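# Pass parcel through service window to mail-room shelf

## Task

r1 begins in the delivery room and r2 in the mail room. The connecting door is locked, but a service window stands open. Move the parcel from the table in the delivery room onto the shelf in the mail room, then release it and move the robots away from it. The parcel must rest on the shelf without any robot supporting it. No robot may tip over or be left leaning.

## Robot and tools

Robots: r1 and r2 are identical Hello Robot Stretch 4 units. Each has an omni-wheel base, a mast carrying a lift, an arm that telescopes forward, a three-joint wrist and a two-finger gripper. They stand about 1.6 m tall, and the base rim lies within 0.23 m of the base origin. Each robot has four cameras: <name>_head_camera, <name>_head_left_camera, <name>_head_right_camera and <name>_wrist_camera, where <name> is r1 or r2.

Frames: the base frame sits on the floor under the base centre, with x forward, y left and z up. hand_pose, a point between the open fingertips, is given in this frame and may be slightly wrong. Odometry is the base frame as it was at scene start. It counts wheel turns, so slip is counted as motion. Heading runs from -3.142 to 3.142 and is positive to the left. Each robot reports in its own frames, so only images, lidar_m and wrist_depth_mm show where one robot is relative to the other.

execute_actions: arguments are "actions", a list holding exactly one action or none, and optional "cameras", a list of camera names. Omitting it, null or ["all"] returns every camera, and [] returns none. The action is an object keyed by "r1" and/or "r2". Each robot entry may hold:
- "base": exactly one relative move measured from the base's last reported position. {"translate_m": d} drives straight, forward positive, -2 to 2 m. {"strafe_m": d} slides sideways, left positive, -2 to 2 m. {"rotate_rad": d} turns in place, counter-clockwise positive, -3.2 to 3.2 rad.
- "joints": absolute joint targets by name. lift_m is 0 to 1.2 m. arm_m is 0 to 0.55 m of extension. wrist_yaw_rad is -1.134 to 4.276, where 0 points forward, positive turns left and 3.14 is stowed back; above 3.4 the arm may interfere. wrist_pitch_rad is -1.117 to 4.259, where 0 is level and 1.57 points down. wrist_roll_rad is -1.117 to 4.259; positive rolls clockwise seen from behind, and at 0 the fingers are level. gripper_m is -0.038 to 0.141 m of fingertip gap; below 0 the fingers squeeze each other. Done tolerances are ±0.004 for lift, arm and gripper, ±0.02 for yaw and roll, and ±0.05 for pitch. A target outside a joint's range is clipped and the result reports it. Any other bad value or unknown key rejects the whole call.
- "pace": "slow", "default", "fast" or "max". Base speed is 0.1, 0.3, 0.4 or 0.6 m/s and turn rate is 1, 2, 3 or 4 rad/s in that order. Both drop as the lift rises above 0.2 m, down to 0.3 m/s and 1 rad/s at 1.2 m.
- "contact_limits": {"arm_m": value}, from 0 (gentlest) to 0.75 (firmest), with 0.5 as the default. It sets how much force stops an arm move.
- Or, alone, "end_of_arm": "enable_torque", which re-powers wrist or gripper motors that have shut off.
All motions in one action start at the same moment. A robot or joint left out may still be driving toward an earlier target.

wait: {"seconds": 0 to 10}. It sends no command and returns state and images.
zoom_image: {"camera": name, "region": [x0, y0, x1, y1]} in pixel coordinates of that camera's most recent full image, with the top-left corner at (0,0). The region can be at most 504×504.
finished_scene: {"scene": current scene number}. It ends the scene permanently and reports success. The goal must already hold and keep holding.

Readings: lidar_m lists 12 distances in metres, one per 30° sector. Sector 1 is straight ahead, and the rest go counter-clockwise: 4 is left, 7 is behind, 10 is right. "-" means nothing seen, or something closer than 0.25 m. The lidar sees table tops and the other robot, but can miss clear objects and thin legs. wrist_depth_mm is a 7×7 grid of depths in mm (100 to 2000), with "-" for invalid cells. turned_by_wheels and turned_by_imu differing by more than about 0.1 rad means a collision or slip. base_tilt is in degrees, with forward and right positive, and carries a fixed bias of up to about 1.5°. motor_effort is percent of maximum with the peak in brackets; a gripper load pushes wrist_pitch effort away from 0.

Statuses: "done"; "off_target" (may still be pushing); "contact_stop_at_<key>" (that part goes slack); "limit_stop_at_tilt" (leaning over 6°, and lift, arm and wheels go limp); "limit_stop_at_own_body"; "torque_fault" (the wrist motor goes limp until enable_torque is sent); "time_out". on_its_own lists what was not commanded, and its "held at" value is a target, not a position. If any call reports a stop, the later calls in that same reply are skipped.

Gripping: command a gap smaller than the object to grasp it. Going further below the width squeezes harder and pulls the object in. Neither the reading nor "done" confirms a grasp; look for a change in gripper effort. If the fingertips are caught on a surface, raise the lift. To unfold at the start, send lift_m 0.4 together with wrist_yaw_rad 0.

Avoid: robot-to-robot contact. A hard press fails the run, bases never report touching, and once touching, even tiny moves press hard. Travel can differ by about 3 cm per metre between robots, so jointly carried loads are risky. Turning or driving with over 1 kg held and arm_m above 0.2 can tip a robot, especially at fast paces, as can strong pushes made with a raised gripper. Also avoid drops, slams and hard shoves. A loose object may occasionally be nudged by outside forces.

Each tool is called after ">>>" in YAML: its name, and indented under it one key for each argument.

## Session

>>> execute_actions:
  actions: []

Scene clock: 0.00 s.
r1.base_odometry: x=+0.000 y=+0.000 heading=+0.000 (m, m, rad; r1's odometry frame)
r1.turned_by_wheels: +0.000 (rad since the last result)
r1.turned_by_imu: +0.000 (rad since the last result)
r1.base_tilt: forward=-0.3 right=+0.9 (deg)
r1.lidar_m: 0.91 0.91 1.11 2.15 1.98 1.20 1.22 1.57 1.18 1.03 1.05 1.02
r1.base_status: not commanded
r1.joint_positions: lift_m=+0.261 arm_m=+0.001 wrist_yaw_rad=+3.224 wrist_pitch_rad=+0.013 wrist_roll_rad=+0.005 gripper_m=+0.057
r1.joint_status: not commanded
r1.motor_effort: lift_m=+19 arm_m=-1 wrist_yaw_rad=+1 wrist_pitch_rad=-6 wrist_roll_rad=+1 gripper_m=-4 wheel_0=+0 wheel_1=+0 wheel_2=+0 (%)
r1.hand_pose: x=-0.1231 y=+0.0633 z=+0.4355 quat_wxyz=(-0.041, -0.006, +0.002, +0.999) (m; r1's base frame)
r1.wrist_depth_mm: - 138 201 - - - - / - - 137 - - - - / - 110 136 - - - - / - 127 151 - - - - / 206 - - - - - - / 214 1618 206 1808 1255 1921 1863 / 213 1008 1098 1118 1078 1205 1255
r2.base_odometry: x=+0.000 y=+0.000 heading=+0.000 (m, m, rad; r2's odometry frame)
r2.turned_by_wheels: +0.000 (rad since the last result)
r2.turned_by_imu: +0.000 (rad since the last result)
r2.base_tilt: forward=-0.1 right=+0.5 (deg)
r2.lidar_m: 2.76 2.74 2.67 2.17 2.13 1.33 0.87 0.82 0.93 1.86 2.56 2.84
r2.base_status: not commanded
r2.joint_positions: lift_m=+0.187 arm_m=-0.003 wrist_yaw_rad=+3.178 wrist_pitch_rad=-0.014 wrist_roll_rad=-0.016 gripper_m=+0.057
r2.joint_status: not commanded
r2.motor_effort: lift_m=+19 arm_m=-1 wrist_yaw_rad=+2 wrist_pitch_rad=-6 wrist_roll_rad=+0 gripper_m=-3 wheel_0=+0 wheel_1=+0 wheel_2=-1 (%)
r2.hand_pose: x=-0.1231 y=+0.0769 z=+0.3696 quat_wxyz=(-0.018, +0.007, -0.008, +1.000) (m; r2's base frame)
r2.wrist_depth_mm: - 128 133 1255 1366 1499 1661 / - 111 133 1255 1366 1499 1708 / - 118 146 1281 1397 1499 1618 / 135 135 1160 1255 1397 1537 1708 / 1025 1098 1160 1281 1397 1576 1708 / 991 1078 196 1255 195 1397 1464 / 798 809 878 109 904 917 960
pictures: r1_head_camera, r1_head_left_camera, r1_head_right_camera, r1_wrist_camera, r2_head_camera, r2_head_left_camera, r2_head_right_camera, r2_wrist_camera
Images, in order (width x height): r1_head_camera 420x560, r1_head_left_camera 420x672, r1_head_right_camera 420x672, r1_wrist_camera 616x392, r2_head_camera 420x560, r2_head_left_camera 420x672, r2_head_right_camera 420x672, r2_wrist_camera 616x392.

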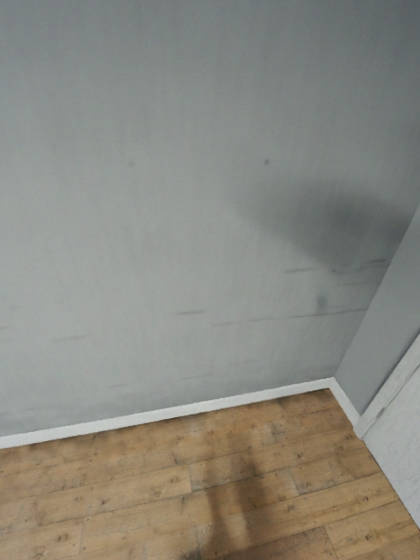

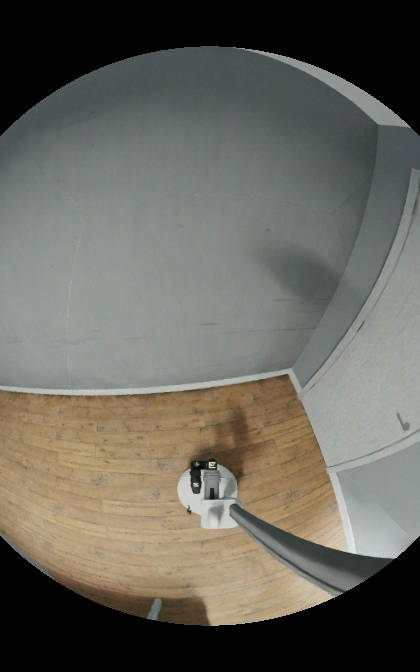

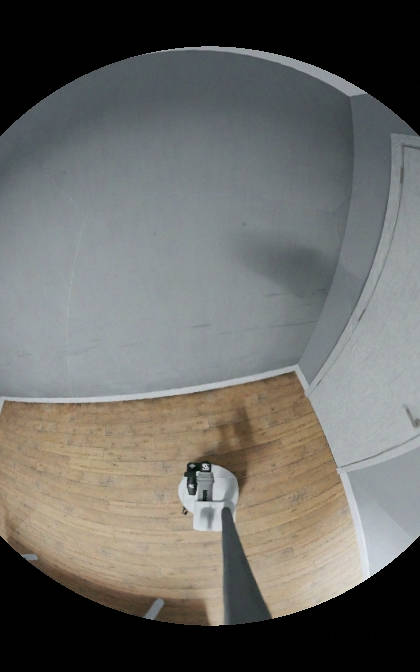

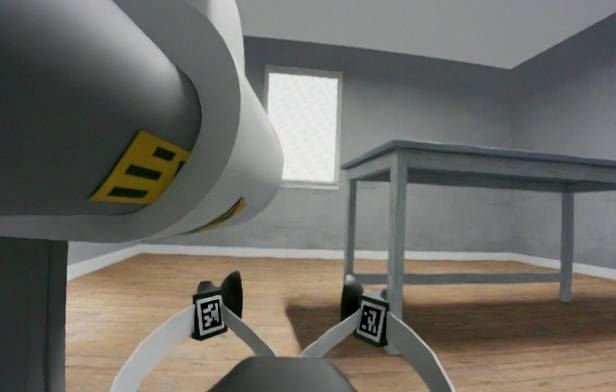

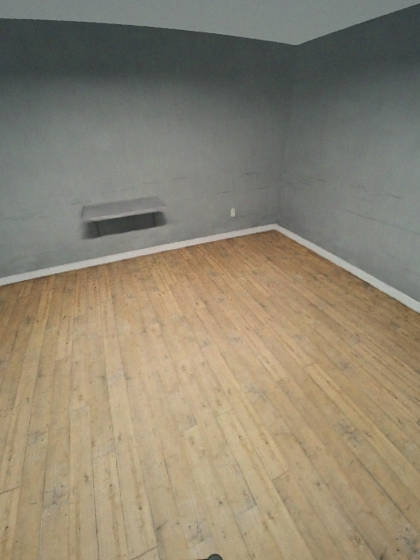

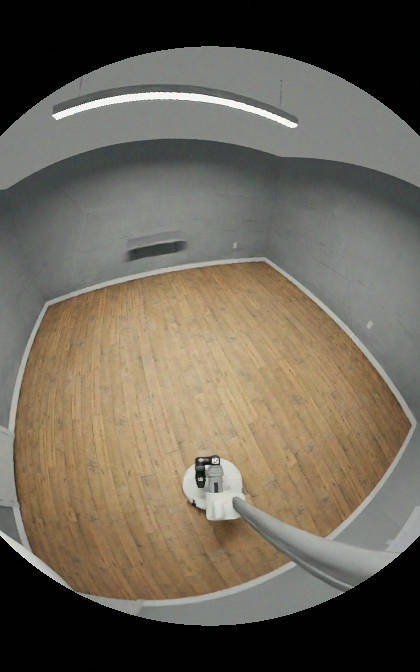

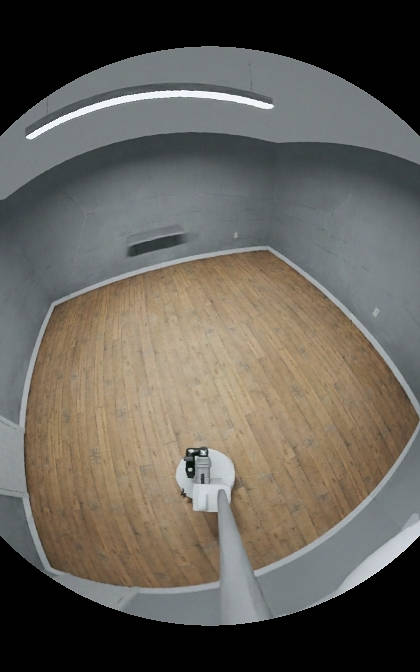

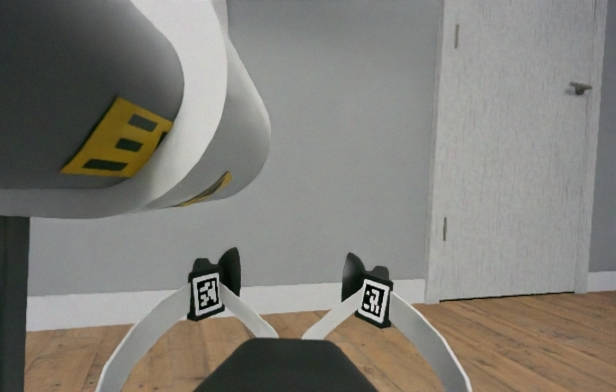

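>>> execute_actions:
  actions:
    - {"r1":{"base":{"rotate_rad":-2.94},"joints":{"lift_m":0.9,"wrist_yaw_rad":0,"gripper_m":0.14},"pace":"fast"},"r2":{"base":{"rotate_rad":-2.8},"joints":{"lift_m":0.9,"wrist_yaw_rad":0,"gripper_m":0.14},"pace":"fast"}}

Scene clock: 3.13 s.
r1.base_odometry: x=+0.000 y=+0.000 heading=-2.940 (m, m, rad; r1's odometry frame)
r1.turned_by_wheels: -2.940 (rad since the last result)
r1.turned_by_imu: -2.935 (rad since the last result)
r1.base_tilt: forward=-0.7 right=+0.6 (deg)
r1.lidar_m: 3.79 1.42 1.12 1.00 1.09 0.95 0.89 0.94 1.32 3.23 1.52 1.19
r1.base_status: done
r1.joint_positions: lift_m=+0.900 arm_m=+0.001 wrist_yaw_rad=+0.000 wrist_pitch_rad=+0.013 wrist_roll_rad=+0.005 gripper_m=+0.140
r1.joint_status: all done
r1.motor_effort: lift_m=+21(21) arm_m=-1(1) wrist_yaw_rad=+0(6) wrist_pitch_rad=-5(6) wrist_roll_rad=+0(0) gripper_m=+1(4) wheel_0=+2(9) wheel_1=+2(13) wheel_2=+2(11) (%)
r1.hand_pose: x=+0.4601 y=-0.0873 z=+1.0744 quat_wxyz=(+1.000, +0.003, +0.006, +0.000) (m; r1's base frame)
r1.wrist_depth_mm: 1618 - - - - - - / 1756 - - - - - - / 1863 - - - - - - / 1756 - - - - - - / 1756 - - - - - - / 1708 204 - - 1397 1255 1430 / 1661 - - 151 - 866 946
r2.base_odometry: x=+0.000 y=+0.000 heading=-2.800 (m, m, rad; r2's odometry frame)
r2.turned_by_wheels: -2.800 (rad since the last result)
r2.turned_by_imu: -2.781 (rad since the last result)
r2.base_tilt: forward=+0.0 right=+0.6 (deg)
r2.lidar_m: 0.82 0.85 1.19 2.60 2.70 3.39 3.24 3.11 2.18 2.09 1.52 1.07
r2.base_status: done
r2.joint_positions: lift_m=+0.900 arm_m=-0.003 wrist_yaw_rad=+0.000 wrist_pitch_rad=-0.014 wrist_roll_rad=-0.016 gripper_m=+0.140
r2.joint_status: all done
r2.motor_effort: lift_m=+21(23) arm_m=-1(0) wrist_yaw_rad=-1(5) wrist_pitch_rad=-6(6) wrist_roll_rad=-1(0) gripper_m=+1(1) wheel_0=+1(9) wheel_1=+1(11) wheel_2=+0(11) (%)
r2.hand_pose: x=+0.4568 y=-0.0873 z=+1.0822 quat_wxyz=(+1.000, -0.008, -0.007, +0.000) (m; r2's base frame)
r2.wrist_depth_mm: - - - 831 842 842 878 / - - - 831 842 854 854 / - - - 854 831 866 878 / - - - 854 854 854 866 / 1078 1118 - 842 866 866 891 / 640 609 621 842 854 866 866 / 798 831 831 109 866 878 891
pictures: r1_head_camera, r1_head_left_camera, r1_head_right_camera, r1_wrist_camera, r2_head_camera, r2_head_left_camera, r2_head_right_camera, r2_wrist_camera
Images, in order (width x height): r1_head_camera 420x560, r1_head_left_camera 420x672, r1_head_right_camera 420x672, r1_wrist_camera 616x392, r2_head_camera 420x560, r2_head_left_camera 420x672, r2_head_right_camera 420x672, r2_wrist_camera 616x392.

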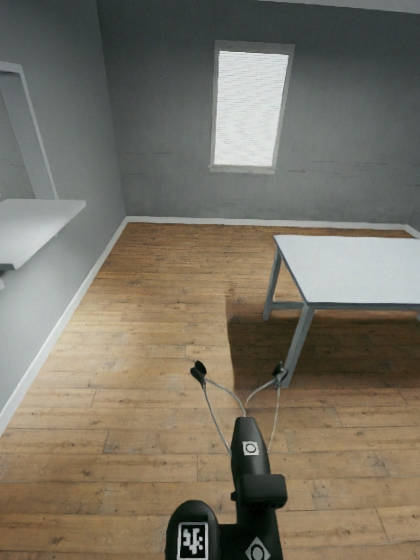

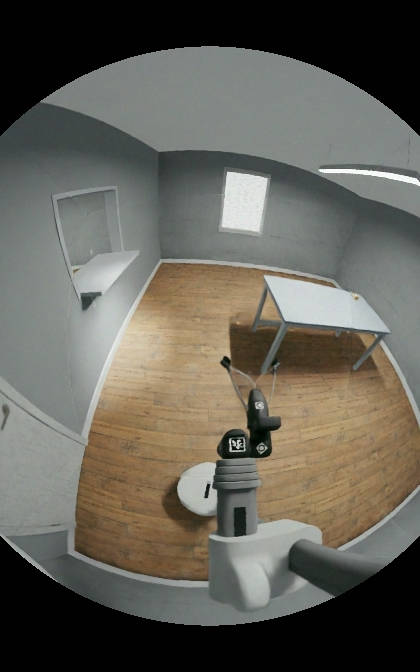

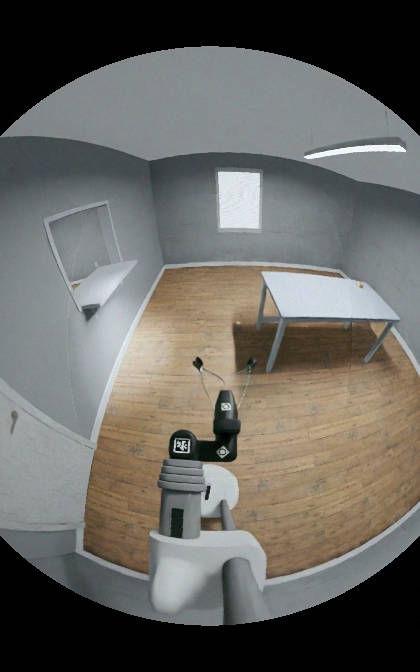

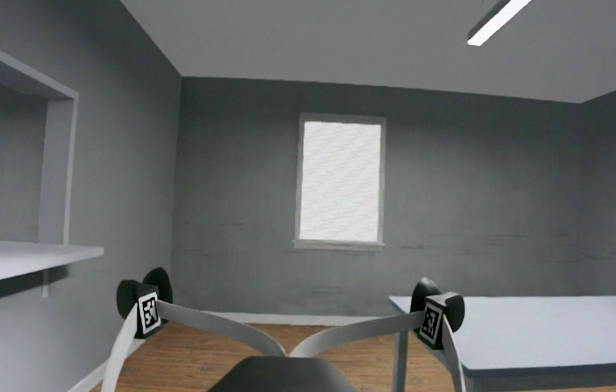

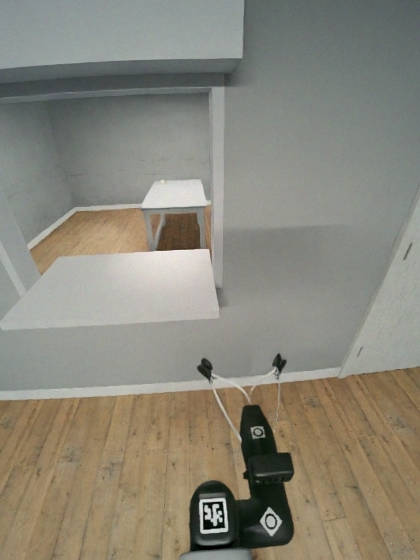

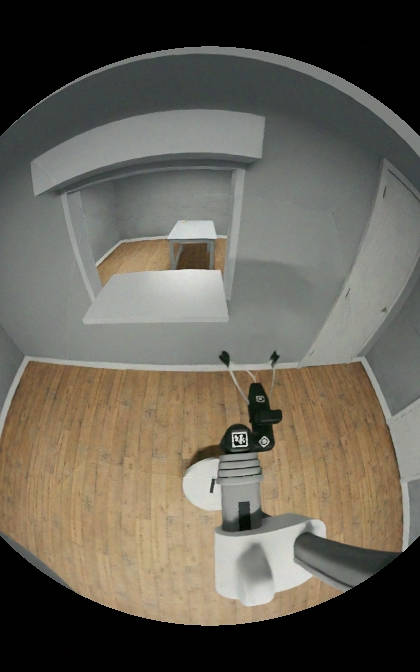

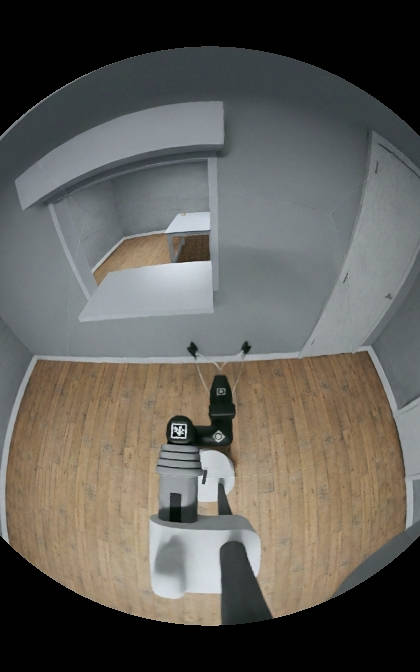

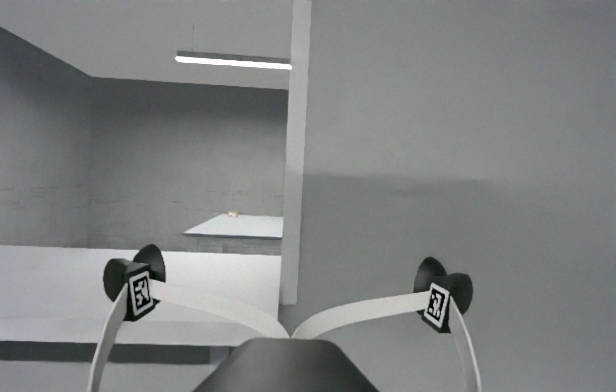

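>>> execute_actions:
  actions:
    - {"r1":{"base":{"strafe_m":-1.7},"joints":{"lift_m":0.75,"wrist_pitch_rad":0.3},"pace":"max"},"r2":{"base":{"strafe_m":0.5},"pace":"fast"}}
  cameras: ["r1_head_camera","r1_wrist_camera","r2_head_camera"]

Scene clock: 9.30 s.
r1.base_odometry: x=-0.341 y=+1.665 heading=-2.939 (m, m, rad; r1's odometry frame)
r1.turned_by_wheels: +0.000 (rad since the last result)
r1.turned_by_imu: -0.001 (rad since the last result)
r1.base_tilt: forward=-0.6 right=+0.9 (deg)
r1.lidar_m: 1.04 1.10 1.53 2.72 1.29 0.94 0.90 0.96 1.33 1.51 1.58 1.11
r1.base_status: done
r1.joint_positions: lift_m=+0.750 arm_m=+0.001 wrist_yaw_rad=+0.000 wrist_pitch_rad=+0.302 wrist_roll_rad=+0.005 gripper_m=+0.140
r1.joint_status: all done
r1.motor_effort: lift_m=+17(19) arm_m=-1(1) wrist_yaw_rad=+1(1) wrist_pitch_rad=-6(5) wrist_roll_rad=+0(1) gripper_m=+0(1) wheel_0=+0(13) wheel_1=+3(10) wheel_2=+1(2) (%)
r1.hand_pose: x=+0.4470 y=-0.0874 z=+0.8425 quat_wxyz=(+0.989, +0.003, +0.150, +0.000) (m; r1's base frame)
r1.wrist_depth_mm: - - - - - - 1808 / - - - - - - 1808 / - - - - - - 1808 / 878 878 878 904 - - 1863 / - - - - - - 1808 / 1537 206 1618 1618 931 1661 1708 / 1281 1281 1308 151 1308 1366 1430
r2.base_odometry: x=+0.168 y=-0.471 heading=-2.800 (m, m, rad; r2's odometry frame)
r2.turned_by_wheels: +0.000 (rad since the last result)
r2.turned_by_imu: -0.004 (rad since the last result)
r2.base_tilt: forward=+0.1 right=+0.4 (deg)
r2.lidar_m: 0.79 0.85 1.48 2.07 2.16 2.94 3.25 3.33 2.74 2.59 1.51 0.85
r2.base_status: done
r2.joint_positions: lift_m=+0.900 arm_m=-0.003 wrist_yaw_rad=+0.000 wrist_pitch_rad=-0.014 wrist_roll_rad=-0.016 gripper_m=+0.140
r2.joint_status: not commanded
r2.motor_effort: lift_m=+21(21) arm_m=-1(1) wrist_yaw_rad=+0(1) wrist_pitch_rad=-6(6) wrist_roll_rad=-1(1) gripper_m=-1(0) wheel_0=+1(8) wheel_1=-3(11) wheel_2=+0(4) (%)
r2.hand_pose: x=+0.4568 y=-0.0874 z=+1.0822 quat_wxyz=(+1.000, -0.008, -0.007, +0.000) (m; r2's base frame)
r2.wrist_depth_mm: 788 - - - - - 854 / 788 - - - - 976 854 / 788 - - - - 960 866 / 788 - - - - 946 854 / 788 891 - - - 931 854 / 699 597 603 699 621 691 866 / 798 798 820 109 831 854 878
pictures: r1_head_camera, r1_wrist_camera, r2_head_camera
Images, in order (width x height): r1_head_camera 420x560, r1_wrist_camera 616x392, r2_head_camera 420x560.

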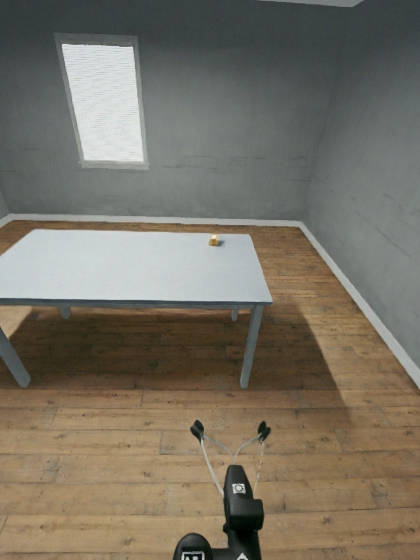

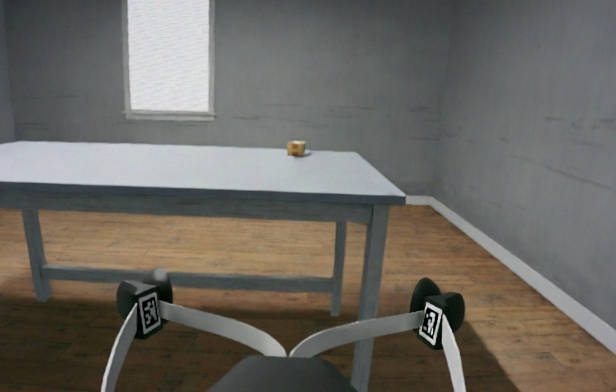

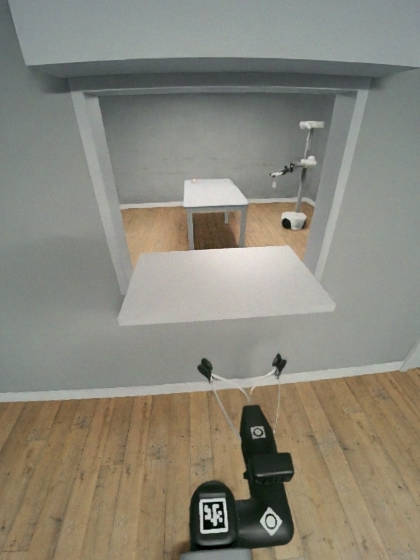

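>>> execute_actions:
  actions:
    - {"r1":{"base":{"translate_m":0.75},"joints":{"arm_m":0.3},"pace":"fast"},"r2":{"base":{"rotate_rad":0.04},"joints":{"lift_m":0.95,"wrist_pitch_rad":0.3}}}
  cameras: ["r1_head_camera","r1_wrist_camera","r1_head_left_camera"]

Scene clock: 12.90 s.
r1.base_odometry: x=-1.076 y=+1.515 heading=-2.939 (m, m, rad; r1's odometry frame)
r1.turned_by_wheels: +0.000 (rad since the last result)
r1.turned_by_imu: -0.001 (rad since the last result)
r1.base_tilt: forward=-0.5 right=+0.8 (deg)
r1.lidar_m: 0.30 0.33 0.45 2.56 2.36 1.73 1.65 1.74 1.58 1.50 0.46 0.31
r1.base_status: done
r1.joint_positions: lift_m=+0.750 arm_m=+0.299 wrist_yaw_rad=+0.000 wrist_pitch_rad=+0.302 wrist_roll_rad=+0.005 gripper_m=+0.140
r1.joint_status: all done
r1.motor_effort: lift_m=+17(17) arm_m=+7(8) wrist_yaw_rad=+2(2) wrist_pitch_rad=-6(6) wrist_roll_rad=+0(1) gripper_m=+2(1) wheel_0=+1(7) wheel_1=+2(8) wheel_2=+0(13) (%)
r1.hand_pose: x=+0.7452 y=-0.0874 z=+0.8426 quat_wxyz=(+0.989, +0.003, +0.150, +0.000) (m; r1's base frame)
r1.wrist_depth_mm: - - - - - - 1863 / - - - - - - 1863 / - - - - - - 1863 / - - - - - - 1863 / 455 466 484 407 512 - 1863 / 330 205 353 364 332 351 1661 / 268 271 278 151 286 287 301
r2.base_odometry: x=+0.168 y=-0.471 heading=-2.761 (m, m, rad; r2's odometry frame)
r2.turned_by_wheels: +0.039 (rad since the last result)
r2.turned_by_imu: +0.039 (rad since the last result)
r2.base_tilt: forward=-0.1 right=+0.5 (deg)
r2.lidar_m: 0.78 0.83 1.51 2.07 2.20 3.06 3.27 3.39 2.73 2.59 1.45 0.83
r2.base_status: done
r2.joint_positions: lift_m=+0.950 arm_m=-0.003 wrist_yaw_rad=+0.000 wrist_pitch_rad=+0.302 wrist_roll_rad=-0.016 gripper_m=+0.140
r2.joint_status: all done
r2.motor_effort: lift_m=+22(23) arm_m=-1(1) wrist_yaw_rad=+1(0) wrist_pitch_rad=-5(1) wrist_roll_rad=+0(1) gripper_m=-1(0) wheel_0=-3(4) wheel_1=-2(6) wheel_2=-2(4) (%)
r2.hand_pose: x=+0.4438 y=-0.0874 z=+1.0423 quat_wxyz=(+0.989, -0.008, +0.150, +0.001) (m; r2's base frame)
r2.wrist_depth_mm: 732 866 - - - - 759 / 778 878 - - - - 778 / 820 878 - - - - 820 / 842 715 732 759 788 820 842 / 917 654 904 891 917 654 891 / 946 946 931 931 960 960 976 / 1025 1042 991 109 1008 1025 1042
pictures: r1_head_camera, r1_head_left_camera, r1_wrist_camera
Images, in order (width x height): r1_head_camera 420x560, r1_head_left_camera 420x672, r1_wrist_camera 616x392.

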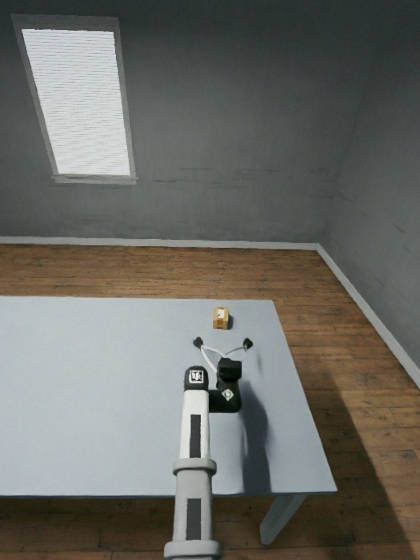

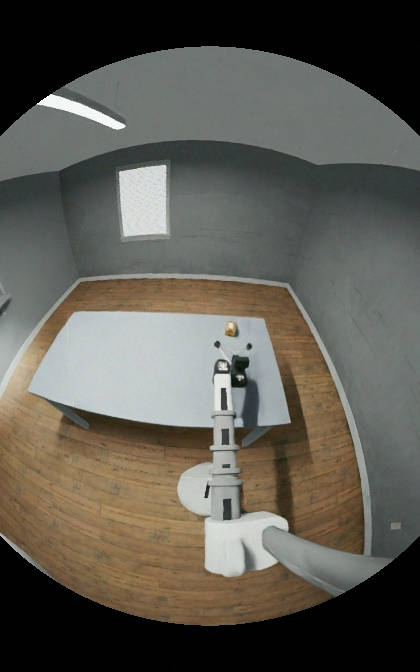

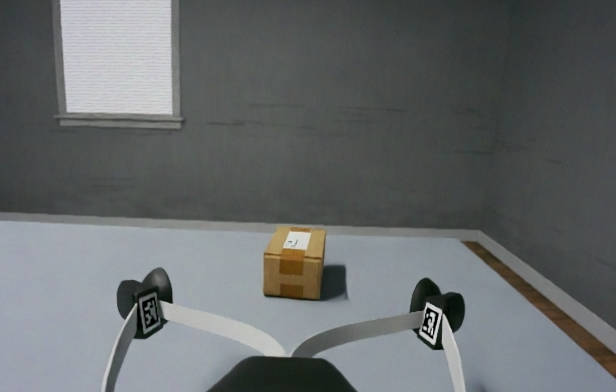

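>>> execute_actions:
  actions:
    - {"r1":{"joints":{"arm_m":0.44,"lift_m":0.71}}}
  cameras: ["r1_head_camera","r1_wrist_camera"]

Scene clock: 14.63 s.
r1.base_odometry: x=-1.076 y=+1.515 heading=-2.939 (m, m, rad; r1's odometry frame)
r1.turned_by_wheels: +0.000 (rad since the last result)
r1.turned_by_imu: +0.000 (rad since the last result)
r1.base_tilt: forward=-0.5 right=+0.7 (deg)
r1.lidar_m: 0.31 0.32 0.45 2.57 2.38 1.74 1.65 1.73 1.58 1.51 0.46 0.31
r1.base_status: not commanded
r1.joint_positions: lift_m=+0.710 arm_m=+0.439 wrist_yaw_rad=+0.000 wrist_pitch_rad=+0.302 wrist_roll_rad=+0.005 gripper_m=+0.140
r1.joint_status: all done
r1.motor_effort: lift_m=+16(17) arm_m=+7(7) wrist_yaw_rad=+2(1) wrist_pitch_rad=-6(7) wrist_roll_rad=+0(0) gripper_m=-2(3) wheel_0=+1(1) wheel_1=+1(2) wheel_2=+0(0) (%)
r1.hand_pose: x=+0.8851 y=-0.0874 z=+0.8026 quat_wxyz=(+0.989, +0.003, +0.150, +0.000) (m; r1's base frame)
r1.wrist_depth_mm: - - - - - - 1863 / - - - - - - 1808 / - - - - - - 1808 / - - - - - - 1863 / 362 375 387 277 410 421 1756 / 264 205 253 224 265 281 317 / 215 216 221 151 229 229 239
r2.base_odometry: x=+0.168 y=-0.471 heading=-2.761 (m, m, rad; r2's odometry frame)
r2.turned_by_wheels: +0.000 (rad since the last result)
r2.turned_by_imu: +0.000 (rad since the last result)
r2.base_tilt: forward=-0.1 right=+0.5 (deg)
r2.lidar_m: 0.80 0.84 1.52 2.06 2.22 3.05 3.27 3.37 2.72 2.62 1.45 0.82
r2.base_status: not commanded
r2.joint_positions: lift_m=+0.950 arm_m=-0.003 wrist_yaw_rad=+0.000 wrist_pitch_rad=+0.302 wrist_roll_rad=-0.016 gripper_m=+0.140
r2.joint_status: not commanded
r2.motor_effort: lift_m=+21(22) arm_m=-1(1) wrist_yaw_rad=+1(0) wrist_pitch_rad=-6(5) wrist_roll_rad=-1(0) gripper_m=+2(1) wheel_0=-3(3) wheel_1=-1(1) wheel_2=-2(2) (%)
r2.hand_pose: x=+0.4438 y=-0.0874 z=+1.0423 quat_wxyz=(+0.989, -0.008, +0.150, +0.001) (m; r2's base frame)
r2.wrist_depth_mm: 732 878 - - - - 768 / 788 866 - - - - 798 / 809 891 - - - - 820 / 842 707 732 768 788 842 842 / 917 647 904 904 931 661 891 / 960 931 931 946 946 960 960 / 1025 1042 1008 109 1008 1025 1008
pictures: r1_head_camera, r1_wrist_camera
Images, in order (width x height): r1_head_camera 420x560, r1_wrist_camera 616x392.

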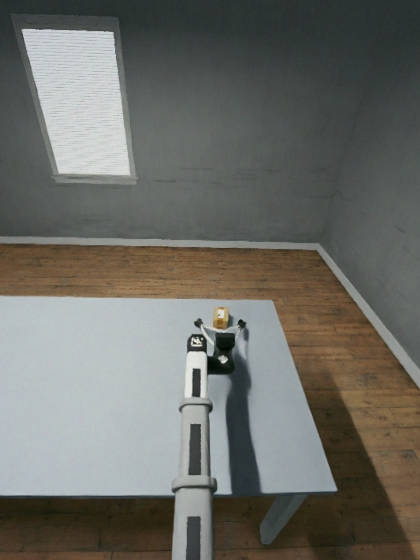

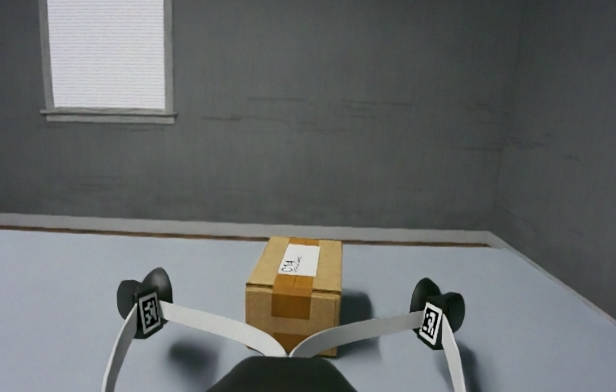

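>>> execute_actions:
  actions:
    - {"r1":{"joints":{"arm_m":0.475,"lift_m":0.693}}}
  cameras: ["r1_wrist_camera"]

>>> execute_actions:
  actions:
    - {"r1":{"joints":{"gripper_m":0.02}}}
  cameras: ["r1_wrist_camera"]

Scene clock: 15.90 s.
r1.base_odometry: x=-1.076 y=+1.515 heading=-2.939 (m, m, rad; r1's odometry frame)
r1.turned_by_wheels: +0.000 (rad since the last result)
r1.turned_by_imu: +0.000 (rad since the last result)
r1.base_tilt: forward=-0.5 right=+0.8 (deg)
r1.lidar_m: 0.31 0.32 0.46 2.58 2.36 1.71 1.65 1.74 1.56 1.51 0.47 0.30
r1.base_status: not commanded
r1.joint_positions: lift_m=+0.693 arm_m=+0.474 wrist_yaw_rad=+0.000 wrist_pitch_rad=+0.302 wrist_roll_rad=+0.005 gripper_m=+0.140
r1.joint_status: all done
r1.motor_effort: lift_m=+15(14) arm_m=+7(7) wrist_yaw_rad=+1(1) wrist_pitch_rad=-5(6) wrist_roll_rad=+0(1) gripper_m=-3(0) wheel_0=+1(1) wheel_1=+1(2) wheel_2=+0(0) (%)
r1.hand_pose: x=+0.9201 y=-0.0874 z=+0.7857 quat_wxyz=(+0.989, +0.003, +0.150, +0.000) (m; r1's base frame)
r1.wrist_depth_mm: - - - - - - 1808 / - - - - - - 1808 / - - - - - - 1808 / - - - - - - 1863 / 324 334 343 232 366 373 1708 / 236 205 187 184 236 252 268 / 192 193 196 151 204 205 215
r2.base_odometry: x=+0.168 y=-0.471 heading=-2.761 (m, m, rad; r2's odometry frame)
r2.turned_by_wheels: +0.000 (rad since the last result)
r2.turned_by_imu: +0.000 (rad since the last result)
r2.base_tilt: forward=+0.1 right=+0.5 (deg)
r2.lidar_m: 0.79 0.84 1.48 2.04 2.21 3.03 3.29 3.37 2.70 2.61 1.44 0.85
r2.base_status: not commanded
r2.joint_positions: lift_m=+0.950 arm_m=-0.003 wrist_yaw_rad=+0.000 wrist_pitch_rad=+0.302 wrist_roll_rad=-0.016 gripper_m=+0.140
r2.joint_status: not commanded
r2.motor_effort: lift_m=+21(21) arm_m=-1(1) wrist_yaw_rad=-1(1) wrist_pitch_rad=-5(6) wrist_roll_rad=-1(1) gripper_m=+0(3) wheel_0=-3(3) wheel_1=-1(1) wheel_2=-2(2) (%)
r2.hand_pose: x=+0.4438 y=-0.0874 z=+1.0423 quat_wxyz=(+0.989, -0.008, +0.150, +0.001) (m; r2's base frame)
r2.wrist_depth_mm: 732 878 - - - - 768 / 778 878 - - - - 788 / 809 891 - - - - 820 / 866 715 723 759 798 831 854 / 891 647 904 917 917 654 904 / 960 946 946 960 946 960 960 / 1025 1060 1008 109 1025 1042 1025
pictures: r1_wrist_camera
Images, in order (width x height): r1_wrist_camera 616x392.

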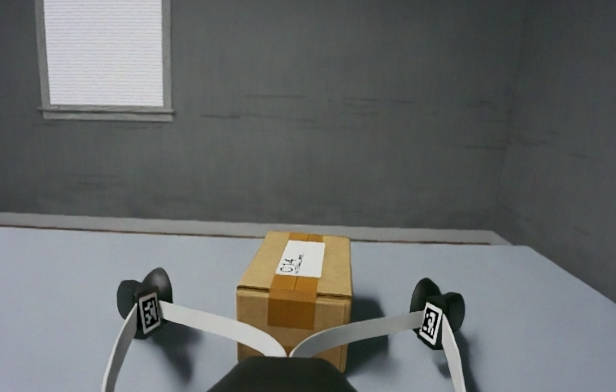

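Scene clock: 18.07 s.
r1.base_odometry: x=-1.076 y=+1.515 heading=-2.939 (m, m, rad; r1's odometry frame)
r1.turned_by_wheels: +0.000 (rad since the last result)
r1.turned_by_imu: +0.000 (rad since the last result)
r1.base_tilt: forward=-0.5 right=+0.9 (deg)
r1.lidar_m: 0.30 0.32 0.44 2.57 2.37 1.72 1.64 1.73 1.57 1.50 0.45 0.31
r1.base_status: not commanded
r1.joint_positions: lift_m=+0.693 arm_m=+0.474 wrist_yaw_rad=+0.000 wrist_pitch_rad=+0.303 wrist_roll_rad=+0.005 gripper_m=+0.020
r1.joint_status: all done
r1.motor_effort: lift_m=+15(16) arm_m=+7(7) wrist_yaw_rad=+2(2) wrist_pitch_rad=-8(8) wrist_roll_rad=+0(0) gripper_m=-17(21) wheel_0=+1(1) wheel_1=+2(2) wheel_2=-1(0) (%)
r1.hand_pose: x=+0.9200 y=-0.0874 z=+0.7854 quat_wxyz=(+0.989, +0.003, +0.151, +0.000) (m; r1's base frame)
r1.wrist_depth_mm: - - - - - - 1863 / - - - - - - 1863 / - - - - - - 1808 / - - - - - - 1808 / 320 332 342 225 364 375 1708 / 236 243 178 172 236 264 265 / 191 185 186 174 195 204 213
r2.base_odometry: x=+0.168 y=-0.471 heading=-2.761 (m, m, rad; r2's odometry frame)
r2.turned_by_wheels: +0.000 (rad since the last result)
r2.turned_by_imu: +0.000 (rad since the last result)
r2.base_tilt: forward=+0.1 right=+0.6 (deg)
r2.lidar_m: 0.80 0.84 1.50 2.07 2.21 3.05 3.30 3.36 2.71 2.60 1.48 0.82
r2.base_status: not commanded
r2.joint_positions: lift_m=+0.950 arm_m=-0.003 wrist_yaw_rad=+0.000 wrist_pitch_rad=+0.302 wrist_roll_rad=-0.016 gripper_m=+0.140
r2.joint_status: not commanded
r2.motor_effort: lift_m=+21(21) arm_m=-1(1) wrist_yaw_rad=+2(2) wrist_pitch_rad=-5(5) wrist_roll_rad=+0(1) gripper_m=+0(0) wheel_0=-4(3) wheel_1=-2(1) wheel_2=-1(2) (%)
r2.hand_pose: x=+0.4438 y=-0.0874 z=+1.0423 quat_wxyz=(+0.989, -0.008, +0.150, +0.001) (m; r2's base frame)
r2.wrist_depth_mm: 750 866 - - - - 741 / 778 866 - - - - 788 / 820 891 - - - - 820 / 842 707 732 768 778 842 842 / 904 647 904 917 917 647 878 / 976 931 946 931 960 946 976 / 1008 1025 991 109 1042 1042 1025
pictures: r1_wrist_camera
Images, in order (width x height): r1_wrist_camera 616x392.

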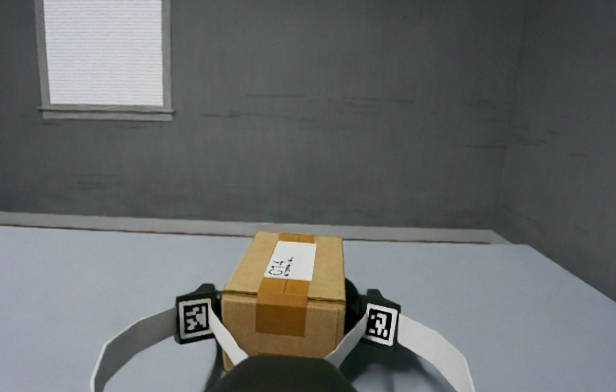

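>>> execute_actions:
  actions:
    - {"r1":{"joints":{"lift_m":0.73}}}
  cameras: []

>>> execute_actions:
  actions:
    - {"r1":{"base":{"strafe_m":1.8},"joints":{"arm_m":0.0,"lift_m":0.76},"pace":"fast"}}
  cameras: ["r1_head_camera","r1_wrist_camera"]

>>> execute_actions:
  actions:
    - {"r1":{"base":{"translate_m":0.78},"joints":{"lift_m":1.02},"pace":"fast"}}
  cameras: []

>>> execute_actions:
  actions:
    - {"r1":{"base":{"rotate_rad":1.57}}}
  cameras: ["r1_head_camera","r1_wrist_camera","r2_head_camera","r2_wrist_camera"]

Scene clock: 19.60 s.
r1.base_odometry: x=-1.076 y=+1.515 heading=-2.939 (m, m, rad; r1's odometry frame)
r1.turned_by_wheels: +0.000 (rad since the last result)
r1.turned_by_imu: +0.000 (rad since the last result)
r1.base_tilt: forward=-0.4 right=+0.6 (deg)
r1.lidar_m: 0.31 0.32 0.44 2.59 2.37 1.73 1.66 1.75 1.57 1.51 0.46 0.34
r1.base_status: not commanded
r1.joint_positions: lift_m=+0.730 arm_m=+0.474 wrist_yaw_rad=+0.000 wrist_pitch_rad=+0.303 wrist_roll_rad=+0.005 gripper_m=+0.020
r1.joint_status: all done
r1.motor_effort: lift_m=+22(25) arm_m=+7(7) wrist_yaw_rad=+2(2) wrist_pitch_rad=-8(9) wrist_roll_rad=+0(0) gripper_m=-22(17) wheel_0=+1(1) wheel_1=+2(1) wheel_2=+0(0) (%)
r1.hand_pose: x=+0.9200 y=-0.0874 z=+0.8218 quat_wxyz=(+0.989, +0.003, +0.151, +0.000) (m; r1's base frame)
r1.wrist_depth_mm: - - - - - - 1863 / - - - - - - 1808 / - - - - - - 1808 / - - - - - - 1808 / - - - 225 - - 1808 / 296 304 178 172 296 332 366 / 240 231 233 174 244 255 262
r2.base_odometry: x=+0.168 y=-0.471 heading=-2.761 (m, m, rad; r2's odometry frame)
r2.turned_by_wheels: +0.000 (rad since the last result)
r2.turned_by_imu: +0.000 (rad since the last result)
r2.base_tilt: forward=+0.1 right=+0.5 (deg)
r2.lidar_m: 0.82 0.83 1.48 2.04 2.20 3.06 3.29 3.37 2.73 2.62 1.45 0.84
r2.base_status: not commanded
r2.joint_positions: lift_m=+0.950 arm_m=-0.003 wrist_yaw_rad=+0.000 wrist_pitch_rad=+0.302 wrist_roll_rad=-0.016 gripper_m=+0.140
r2.joint_status: not commanded
r2.motor_effort: lift_m=+22(21) arm_m=-1(1) wrist_yaw_rad=+2(0) wrist_pitch_rad=-5(5) wrist_roll_rad=+0(1) gripper_m=+2(1) wheel_0=-3(3) wheel_1=-1(1) wheel_2=-2(1) (%)
r2.hand_pose: x=+0.4438 y=-0.0874 z=+1.0423 quat_wxyz=(+0.989, -0.008, +0.150, +0.001) (m; r2's base frame)
r2.wrist_depth_mm: 732 854 - - - - 759 / 778 878 - - - - 798 / 820 904 - - - - 820 / 854 707 741 759 788 831 854 / 904 647 904 891 917 654 891 / 960 946 946 946 931 946 976 / 1025 1025 1008 109 1025 1025 1008
pictures: none
No camera images: the call's "cameras" was empty. Leave "cameras" out to get every camera's image.

Scene clock: 25.33 s.
r1.base_odometry: x=-0.714 y=-0.249 heading=-2.939 (m, m, rad; r1's odometry frame)
r1.turned_by_wheels: +0.000 (rad since the last result)
r1.turned_by_imu: +0.002 (rad since the last result)
r1.base_tilt: forward=-0.6 right=+0.7 (deg)
r1.lidar_m: 3.04 1.07 0.86 0.96 1.00 1.36 1.64 1.72 2.42 1.23 0.72 0.91
r1.base_status: done
r1.joint_positions: lift_m=+0.760 arm_m=+0.002 wrist_yaw_rad=+0.000 wrist_pitch_rad=+0.303 wrist_roll_rad=+0.005 gripper_m=+0.020
r1.joint_status: all done
r1.motor_effort: lift_m=+21(26) arm_m=-7(8) wrist_yaw_rad=+1(3) wrist_pitch_rad=-9(8) wrist_roll_rad=+1(0) gripper_m=-16(21) wheel_0=+1(12) wheel_1=-3(8) wheel_2=+0(0) (%)
r1.hand_pose: x=+0.4481 y=-0.0874 z=+0.8519 quat_wxyz=(+0.989, +0.003, +0.151, +0.000) (m; r1's base frame)
r1.wrist_depth_mm: 1464 - - - - - - / 1464 - - - - - - / 1499 - - - - - - / 1537 - - - - - - / 1537 - - 225 - - 768 / 1464 1618 178 172 1576 1661 1708 / 1308 1229 1255 174 1308 960 1430
r2.base_odometry: x=+0.168 y=-0.471 heading=-2.761 (m, m, rad; r2's odometry frame)
r2.turned_by_wheels: +0.000 (rad since the last result)
r2.turned_by_imu: -0.001 (rad since the last result)
r2.base_tilt: forward=-0.2 right=+0.7 (deg)
r2.lidar_m: 0.81 0.86 1.49 2.06 2.21 3.07 3.30 3.37 2.72 2.59 1.45 0.84
r2.base_status: not commanded
r2.joint_positions: lift_m=+0.950 arm_m=-0.003 wrist_yaw_rad=+0.000 wrist_pitch_rad=+0.302 wrist_roll_rad=-0.016 gripper_m=+0.140
r2.joint_status: not commanded
r2.motor_effort: lift_m=+22(22) arm_m=-1(1) wrist_yaw_rad=+0(1) wrist_pitch_rad=-5(5) wrist_roll_rad=+0(0) gripper_m=+0(1) wheel_0=-4(3) wheel_1=-1(2) wheel_2=-2(2) (%)
r2.hand_pose: x=+0.4438 y=-0.0874 z=+1.0423 quat_wxyz=(+0.989, -0.008, +0.150, +0.001) (m; r2's base frame)
r2.wrist_depth_mm: 741 878 - - - - 768 / 778 866 - - - 1863 788 / 831 891 - - - - 809 / 842 707 732 759 798 820 854 / 917 640 904 904 904 661 904 / 960 946 931 946 946 946 946 / 1008 1025 1008 109 1025 1042 1042
pictures: r1_head_camera, r1_wrist_camera
Images, in order (width x height): r1_head_camera 420x560, r1_wrist_camera 616x392.

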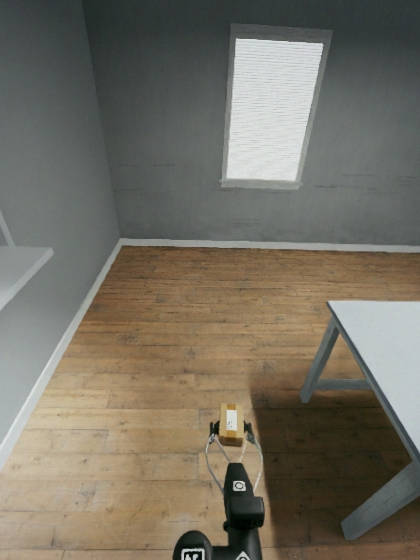

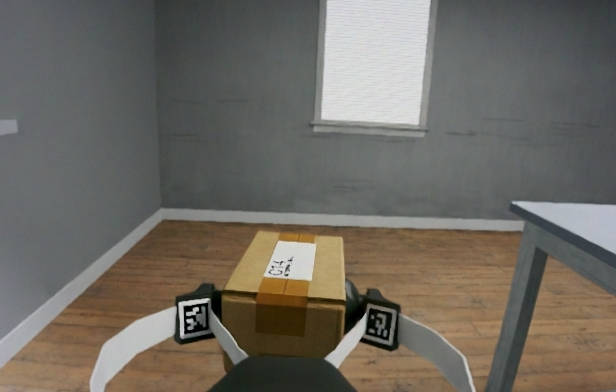

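Scene clock: 28.67 s.
r1.base_odometry: x=-1.478 y=-0.406 heading=-2.939 (m, m, rad; r1's odometry frame)
r1.turned_by_wheels: +0.000 (rad since the last result)
r1.turned_by_imu: -0.001 (rad since the last result)
r1.base_tilt: forward=-0.6 right=+0.8 (deg)
r1.lidar_m: 2.26 1.39 0.76 0.74 0.77 1.39 2.42 2.57 0.66 0.61 0.65 2.36
r1.base_status: done
r1.joint_positions: lift_m=+1.020 arm_m=+0.002 wrist_yaw_rad=+0.000 wrist_pitch_rad=+0.303 wrist_roll_rad=+0.005 gripper_m=+0.020
r1.joint_status: all done
r1.motor_effort: lift_m=+22(28) arm_m=-7(7) wrist_yaw_rad=+2(2) wrist_pitch_rad=-9(11) wrist_roll_rad=+1(0) gripper_m=-21(21) wheel_0=+2(8) wheel_1=+1(9) wheel_2=+0(12) (%)
r1.hand_pose: x=+0.4480 y=-0.0874 z=+1.1118 quat_wxyz=(+0.989, +0.003, +0.151, +0.000) (m; r1's base frame)
r1.wrist_depth_mm: 1464 1808 1863 1863 1863 1921 1863 / 1499 1863 1863 1921 1921 1921 - / 1537 - - - - - - / 1537 - - - - - - / 1537 - - 224 - - - / 1537 - 178 172 - - - / 1537 1576 1576 174 1661 1708 1863
r2.base_odometry: x=+0.168 y=-0.471 heading=-2.761 (m, m, rad; r2's odometry frame)
r2.turned_by_wheels: +0.000 (rad since the last result)
r2.turned_by_imu: -0.001 (rad since the last result)
r2.base_tilt: forward=-0.1 right=+0.6 (deg)
r2.lidar_m: 0.80 0.86 1.53 2.08 2.20 3.04 3.29 3.38 2.70 2.60 1.49 0.83
r2.base_status: not commanded
r2.joint_positions: lift_m=+0.950 arm_m=-0.003 wrist_yaw_rad=+0.000 wrist_pitch_rad=+0.302 wrist_roll_rad=-0.016 gripper_m=+0.140
r2.joint_status: not commanded
r2.motor_effort: lift_m=+21(22) arm_m=-1(1) wrist_yaw_rad=+0(1) wrist_pitch_rad=-5(5) wrist_roll_rad=+0(1) gripper_m=-1(1) wheel_0=-3(3) wheel_1=-2(1) wheel_2=-2(1) (%)
r2.hand_pose: x=+0.4438 y=-0.0874 z=+1.0423 quat_wxyz=(+0.989, -0.008, +0.150, +0.001) (m; r2's base frame)
r2.wrist_depth_mm: 750 854 - - - - 750 / 778 866 - - - - 788 / 820 878 - - - - 809 / 866 699 723 768 809 831 854 / 904 647 891 917 891 661 891 / 976 946 931 946 946 946 960 / 1025 1025 1008 109 1025 1008 1025
pictures: none
No camera images: the call's "cameras" was empty. Leave "cameras" out to get every camera's image.

Scene clock: 30.97 s.
r1.base_odometry: x=-1.478 y=-0.406 heading=-1.370 (m, m, rad; r1's odometry frame)
r1.turned_by_wheels: +1.569 (rad since the last result)
r1.turned_by_imu: +1.567 (rad since the last result)
r1.base_tilt: forward=-0.7 right=+1.0 (deg)
r1.lidar_m: 0.74 0.78 1.40 2.43 2.53 0.66 0.62 0.67 2.34 2.28 1.37 0.80
r1.base_status: done
r1.joint_positions: lift_m=+1.020 arm_m=+0.002 wrist_yaw_rad=+0.000 wrist_pitch_rad=+0.303 wrist_roll_rad=+0.005 gripper_m=+0.020
r1.joint_status: not commanded
r1.motor_effort: lift_m=+21(22) arm_m=-7(7) wrist_yaw_rad=+0(0) wrist_pitch_rad=-8(9) wrist_roll_rad=+0(0) gripper_m=-19(22) wheel_0=-1(6) wheel_1=-3(7) wheel_2=-3(9) (%)
r1.hand_pose: x=+0.4480 y=-0.0874 z=+1.1119 quat_wxyz=(+0.989, +0.003, +0.151, +0.000) (m; r1's base frame)
r1.wrist_depth_mm: 668 - - - - - 691 / 683 - - - - - 715 / 715 - - - - 842 741 / 750 - - - - 842 778 / 768 778 798 225 854 809 798 / 585 574 178 172 591 615 831 / 842 842 842 174 866 866 878
r2.base_odometry: x=+0.168 y=-0.471 heading=-2.761 (m, m, rad; r2's odometry frame)
r2.turned_by_wheels: +0.000 (rad since the last result)
r2.turned_by_imu: +0.000 (rad since the last result)
r2.base_tilt: forward=-0.1 right=+0.5 (deg)
r2.lidar_m: 0.78 0.84 1.52 2.07 2.18 3.03 3.28 3.41 2.72 2.62 1.47 0.83
r2.base_status: not commanded
r2.joint_positions: lift_m=+0.950 arm_m=-0.003 wrist_yaw_rad=+0.000 wrist_pitch_rad=+0.302 wrist_roll_rad=-0.016 gripper_m=+0.140
r2.joint_status: not commanded
r2.motor_effort: lift_m=+21(21) arm_m=-1(1) wrist_yaw_rad=+1(0) wrist_pitch_rad=-5(5) wrist_roll_rad=-1(0) gripper_m=+2(1) wheel_0=-3(3) wheel_1=-1(2) wheel_2=-2(2) (%)
r2.hand_pose: x=+0.4438 y=-0.0874 z=+1.0423 quat_wxyz=(+0.989, -0.008, +0.150, +0.001) (m; r2's base frame)
r2.wrist_depth_mm: 741 854 - - - - 768 / 778 891 - - - - 778 / 820 904 - - - - 820 / 866 699 732 759 809 831 831 / 904 640 917 917 891 661 891 / 931 946 946 960 960 960 960 / 1008 1008 1008 109 1042 1025 1025
pictures: r1_head_camera, r1_wrist_camera, r2_head_camera, r2_wrist_camera
Images, in order (width x height): r1_head_camera 420x560, r1_wrist_camera 616x392, r2_head_camera 420x560, r2_wrist_camera 616x392.

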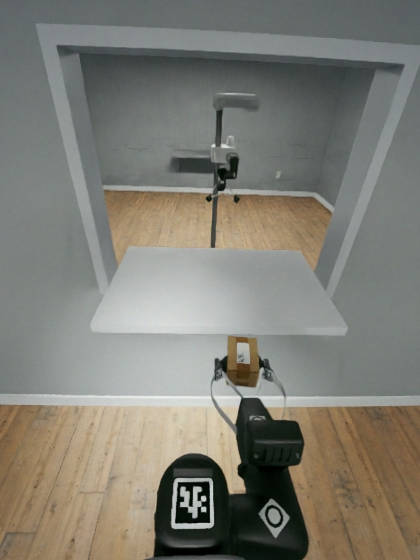

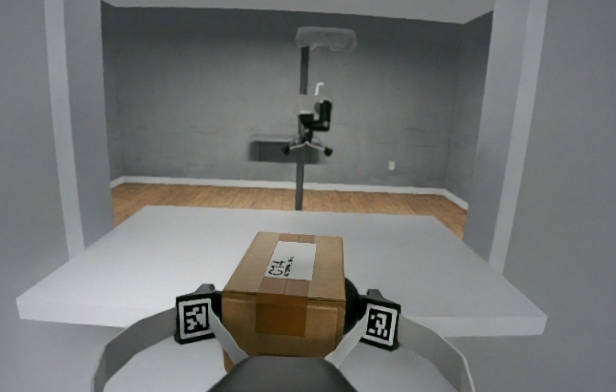

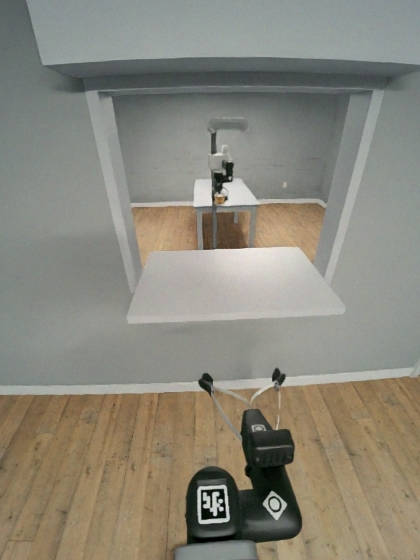

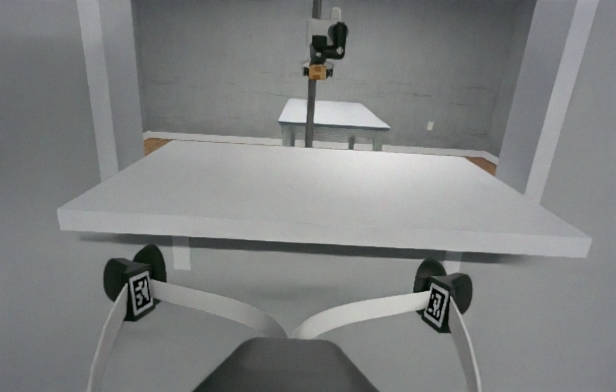

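>>> execute_actions:
  actions:
    - {"r1":{"joints":{"lift_m":0.87,"arm_m":0.54}},"r2":{"base":{"translate_m":0.3},"joints":{"lift_m":0.88}}}
  cameras: ["r1_wrist_camera","r2_wrist_camera"]

Scene clock: 33.87 s.
r1.base_odometry: x=-1.478 y=-0.406 heading=-1.370 (m, m, rad; r1's odometry frame)
r1.turned_by_wheels: +0.000 (rad since the last result)
r1.turned_by_imu: +0.000 (rad since the last result)
r1.base_tilt: forward=-0.6 right=+0.7 (deg)
r1.lidar_m: 0.74 0.74 1.39 2.43 2.53 0.64 0.61 0.65 2.38 2.30 1.37 0.78
r1.base_status: not commanded
r1.joint_positions: lift_m=+0.870 arm_m=+0.539 wrist_yaw_rad=+0.000 wrist_pitch_rad=+0.303 wrist_roll_rad=+0.005 gripper_m=+0.020
r1.joint_status: all done
r1.motor_effort: lift_m=+16(21) arm_m=+7(7) wrist_yaw_rad=+1(1) wrist_pitch_rad=-8(10) wrist_roll_rad=-1(1) gripper_m=-21(21) wheel_0=-1(1) wheel_1=-3(3) wheel_2=-3(3) (%)
r1.hand_pose: x=+0.9850 y=-0.0874 z=+0.9623 quat_wxyz=(+0.989, +0.003, +0.151, +0.000) (m; r1's base frame)
r1.wrist_depth_mm: - - - - - - - / - - - 1060 - - - / - - - 1118 - - - / - - - - - - - / 407 421 433 226 462 473 480 / 300 310 178 172 300 338 338 / 243 236 237 174 246 259 265
r2.base_odometry: x=-0.111 y=-0.583 heading=-2.760 (m, m, rad; r2's odometry frame)
r2.turned_by_wheels: +0.000 (rad since the last result)
r2.turned_by_imu: -0.002 (rad since the last result)
r2.base_tilt: forward=-0.1 right=+0.4 (deg)
r2.lidar_m: 0.50 0.52 1.08 2.06 2.17 3.04 3.63 3.71 2.72 2.62 0.72 0.54
r2.base_status: done
r2.joint_positions: lift_m=+0.880 arm_m=-0.003 wrist_yaw_rad=+0.000 wrist_pitch_rad=+0.302 wrist_roll_rad=-0.016 gripper_m=+0.140
r2.joint_status: all done
r2.motor_effort: lift_m=+17(20) arm_m=-1(1) wrist_yaw_rad=+1(0) wrist_pitch_rad=-5(5) wrist_roll_rad=-1(1) gripper_m=+0(0) wheel_0=+3(5) wheel_1=+1(6) wheel_2=-1(9) (%)
r2.hand_pose: x=+0.4438 y=-0.0874 z=+0.9726 quat_wxyz=(+0.989, -0.008, +0.150, +0.001) (m; r2's base frame)
r2.wrist_depth_mm: 574 - - - - - - / 580 - - - - - - / 580 866 - 741 - - - / 496 512 544 564 591 609 640 / 364 370 384 397 410 418 430 / 340 332 332 334 336 340 347 / 654 647 640 109 640 640 654
pictures: r1_wrist_camera, r2_wrist_camera
Images, in order (width x height): r1_wrist_camera 616x392, r2_wrist_camera 616x392.

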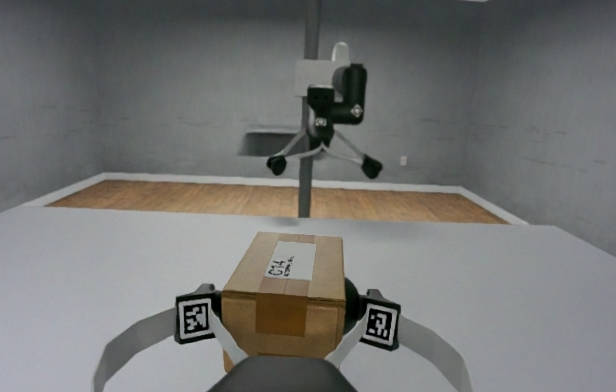

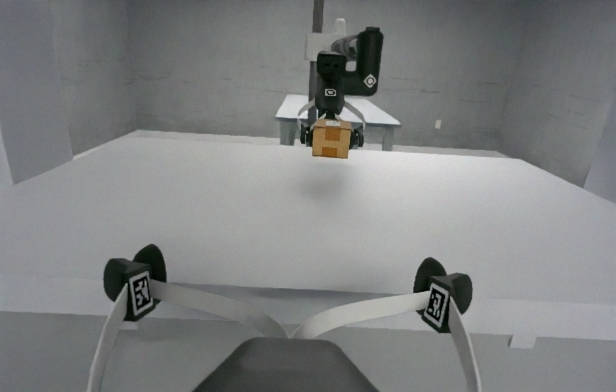

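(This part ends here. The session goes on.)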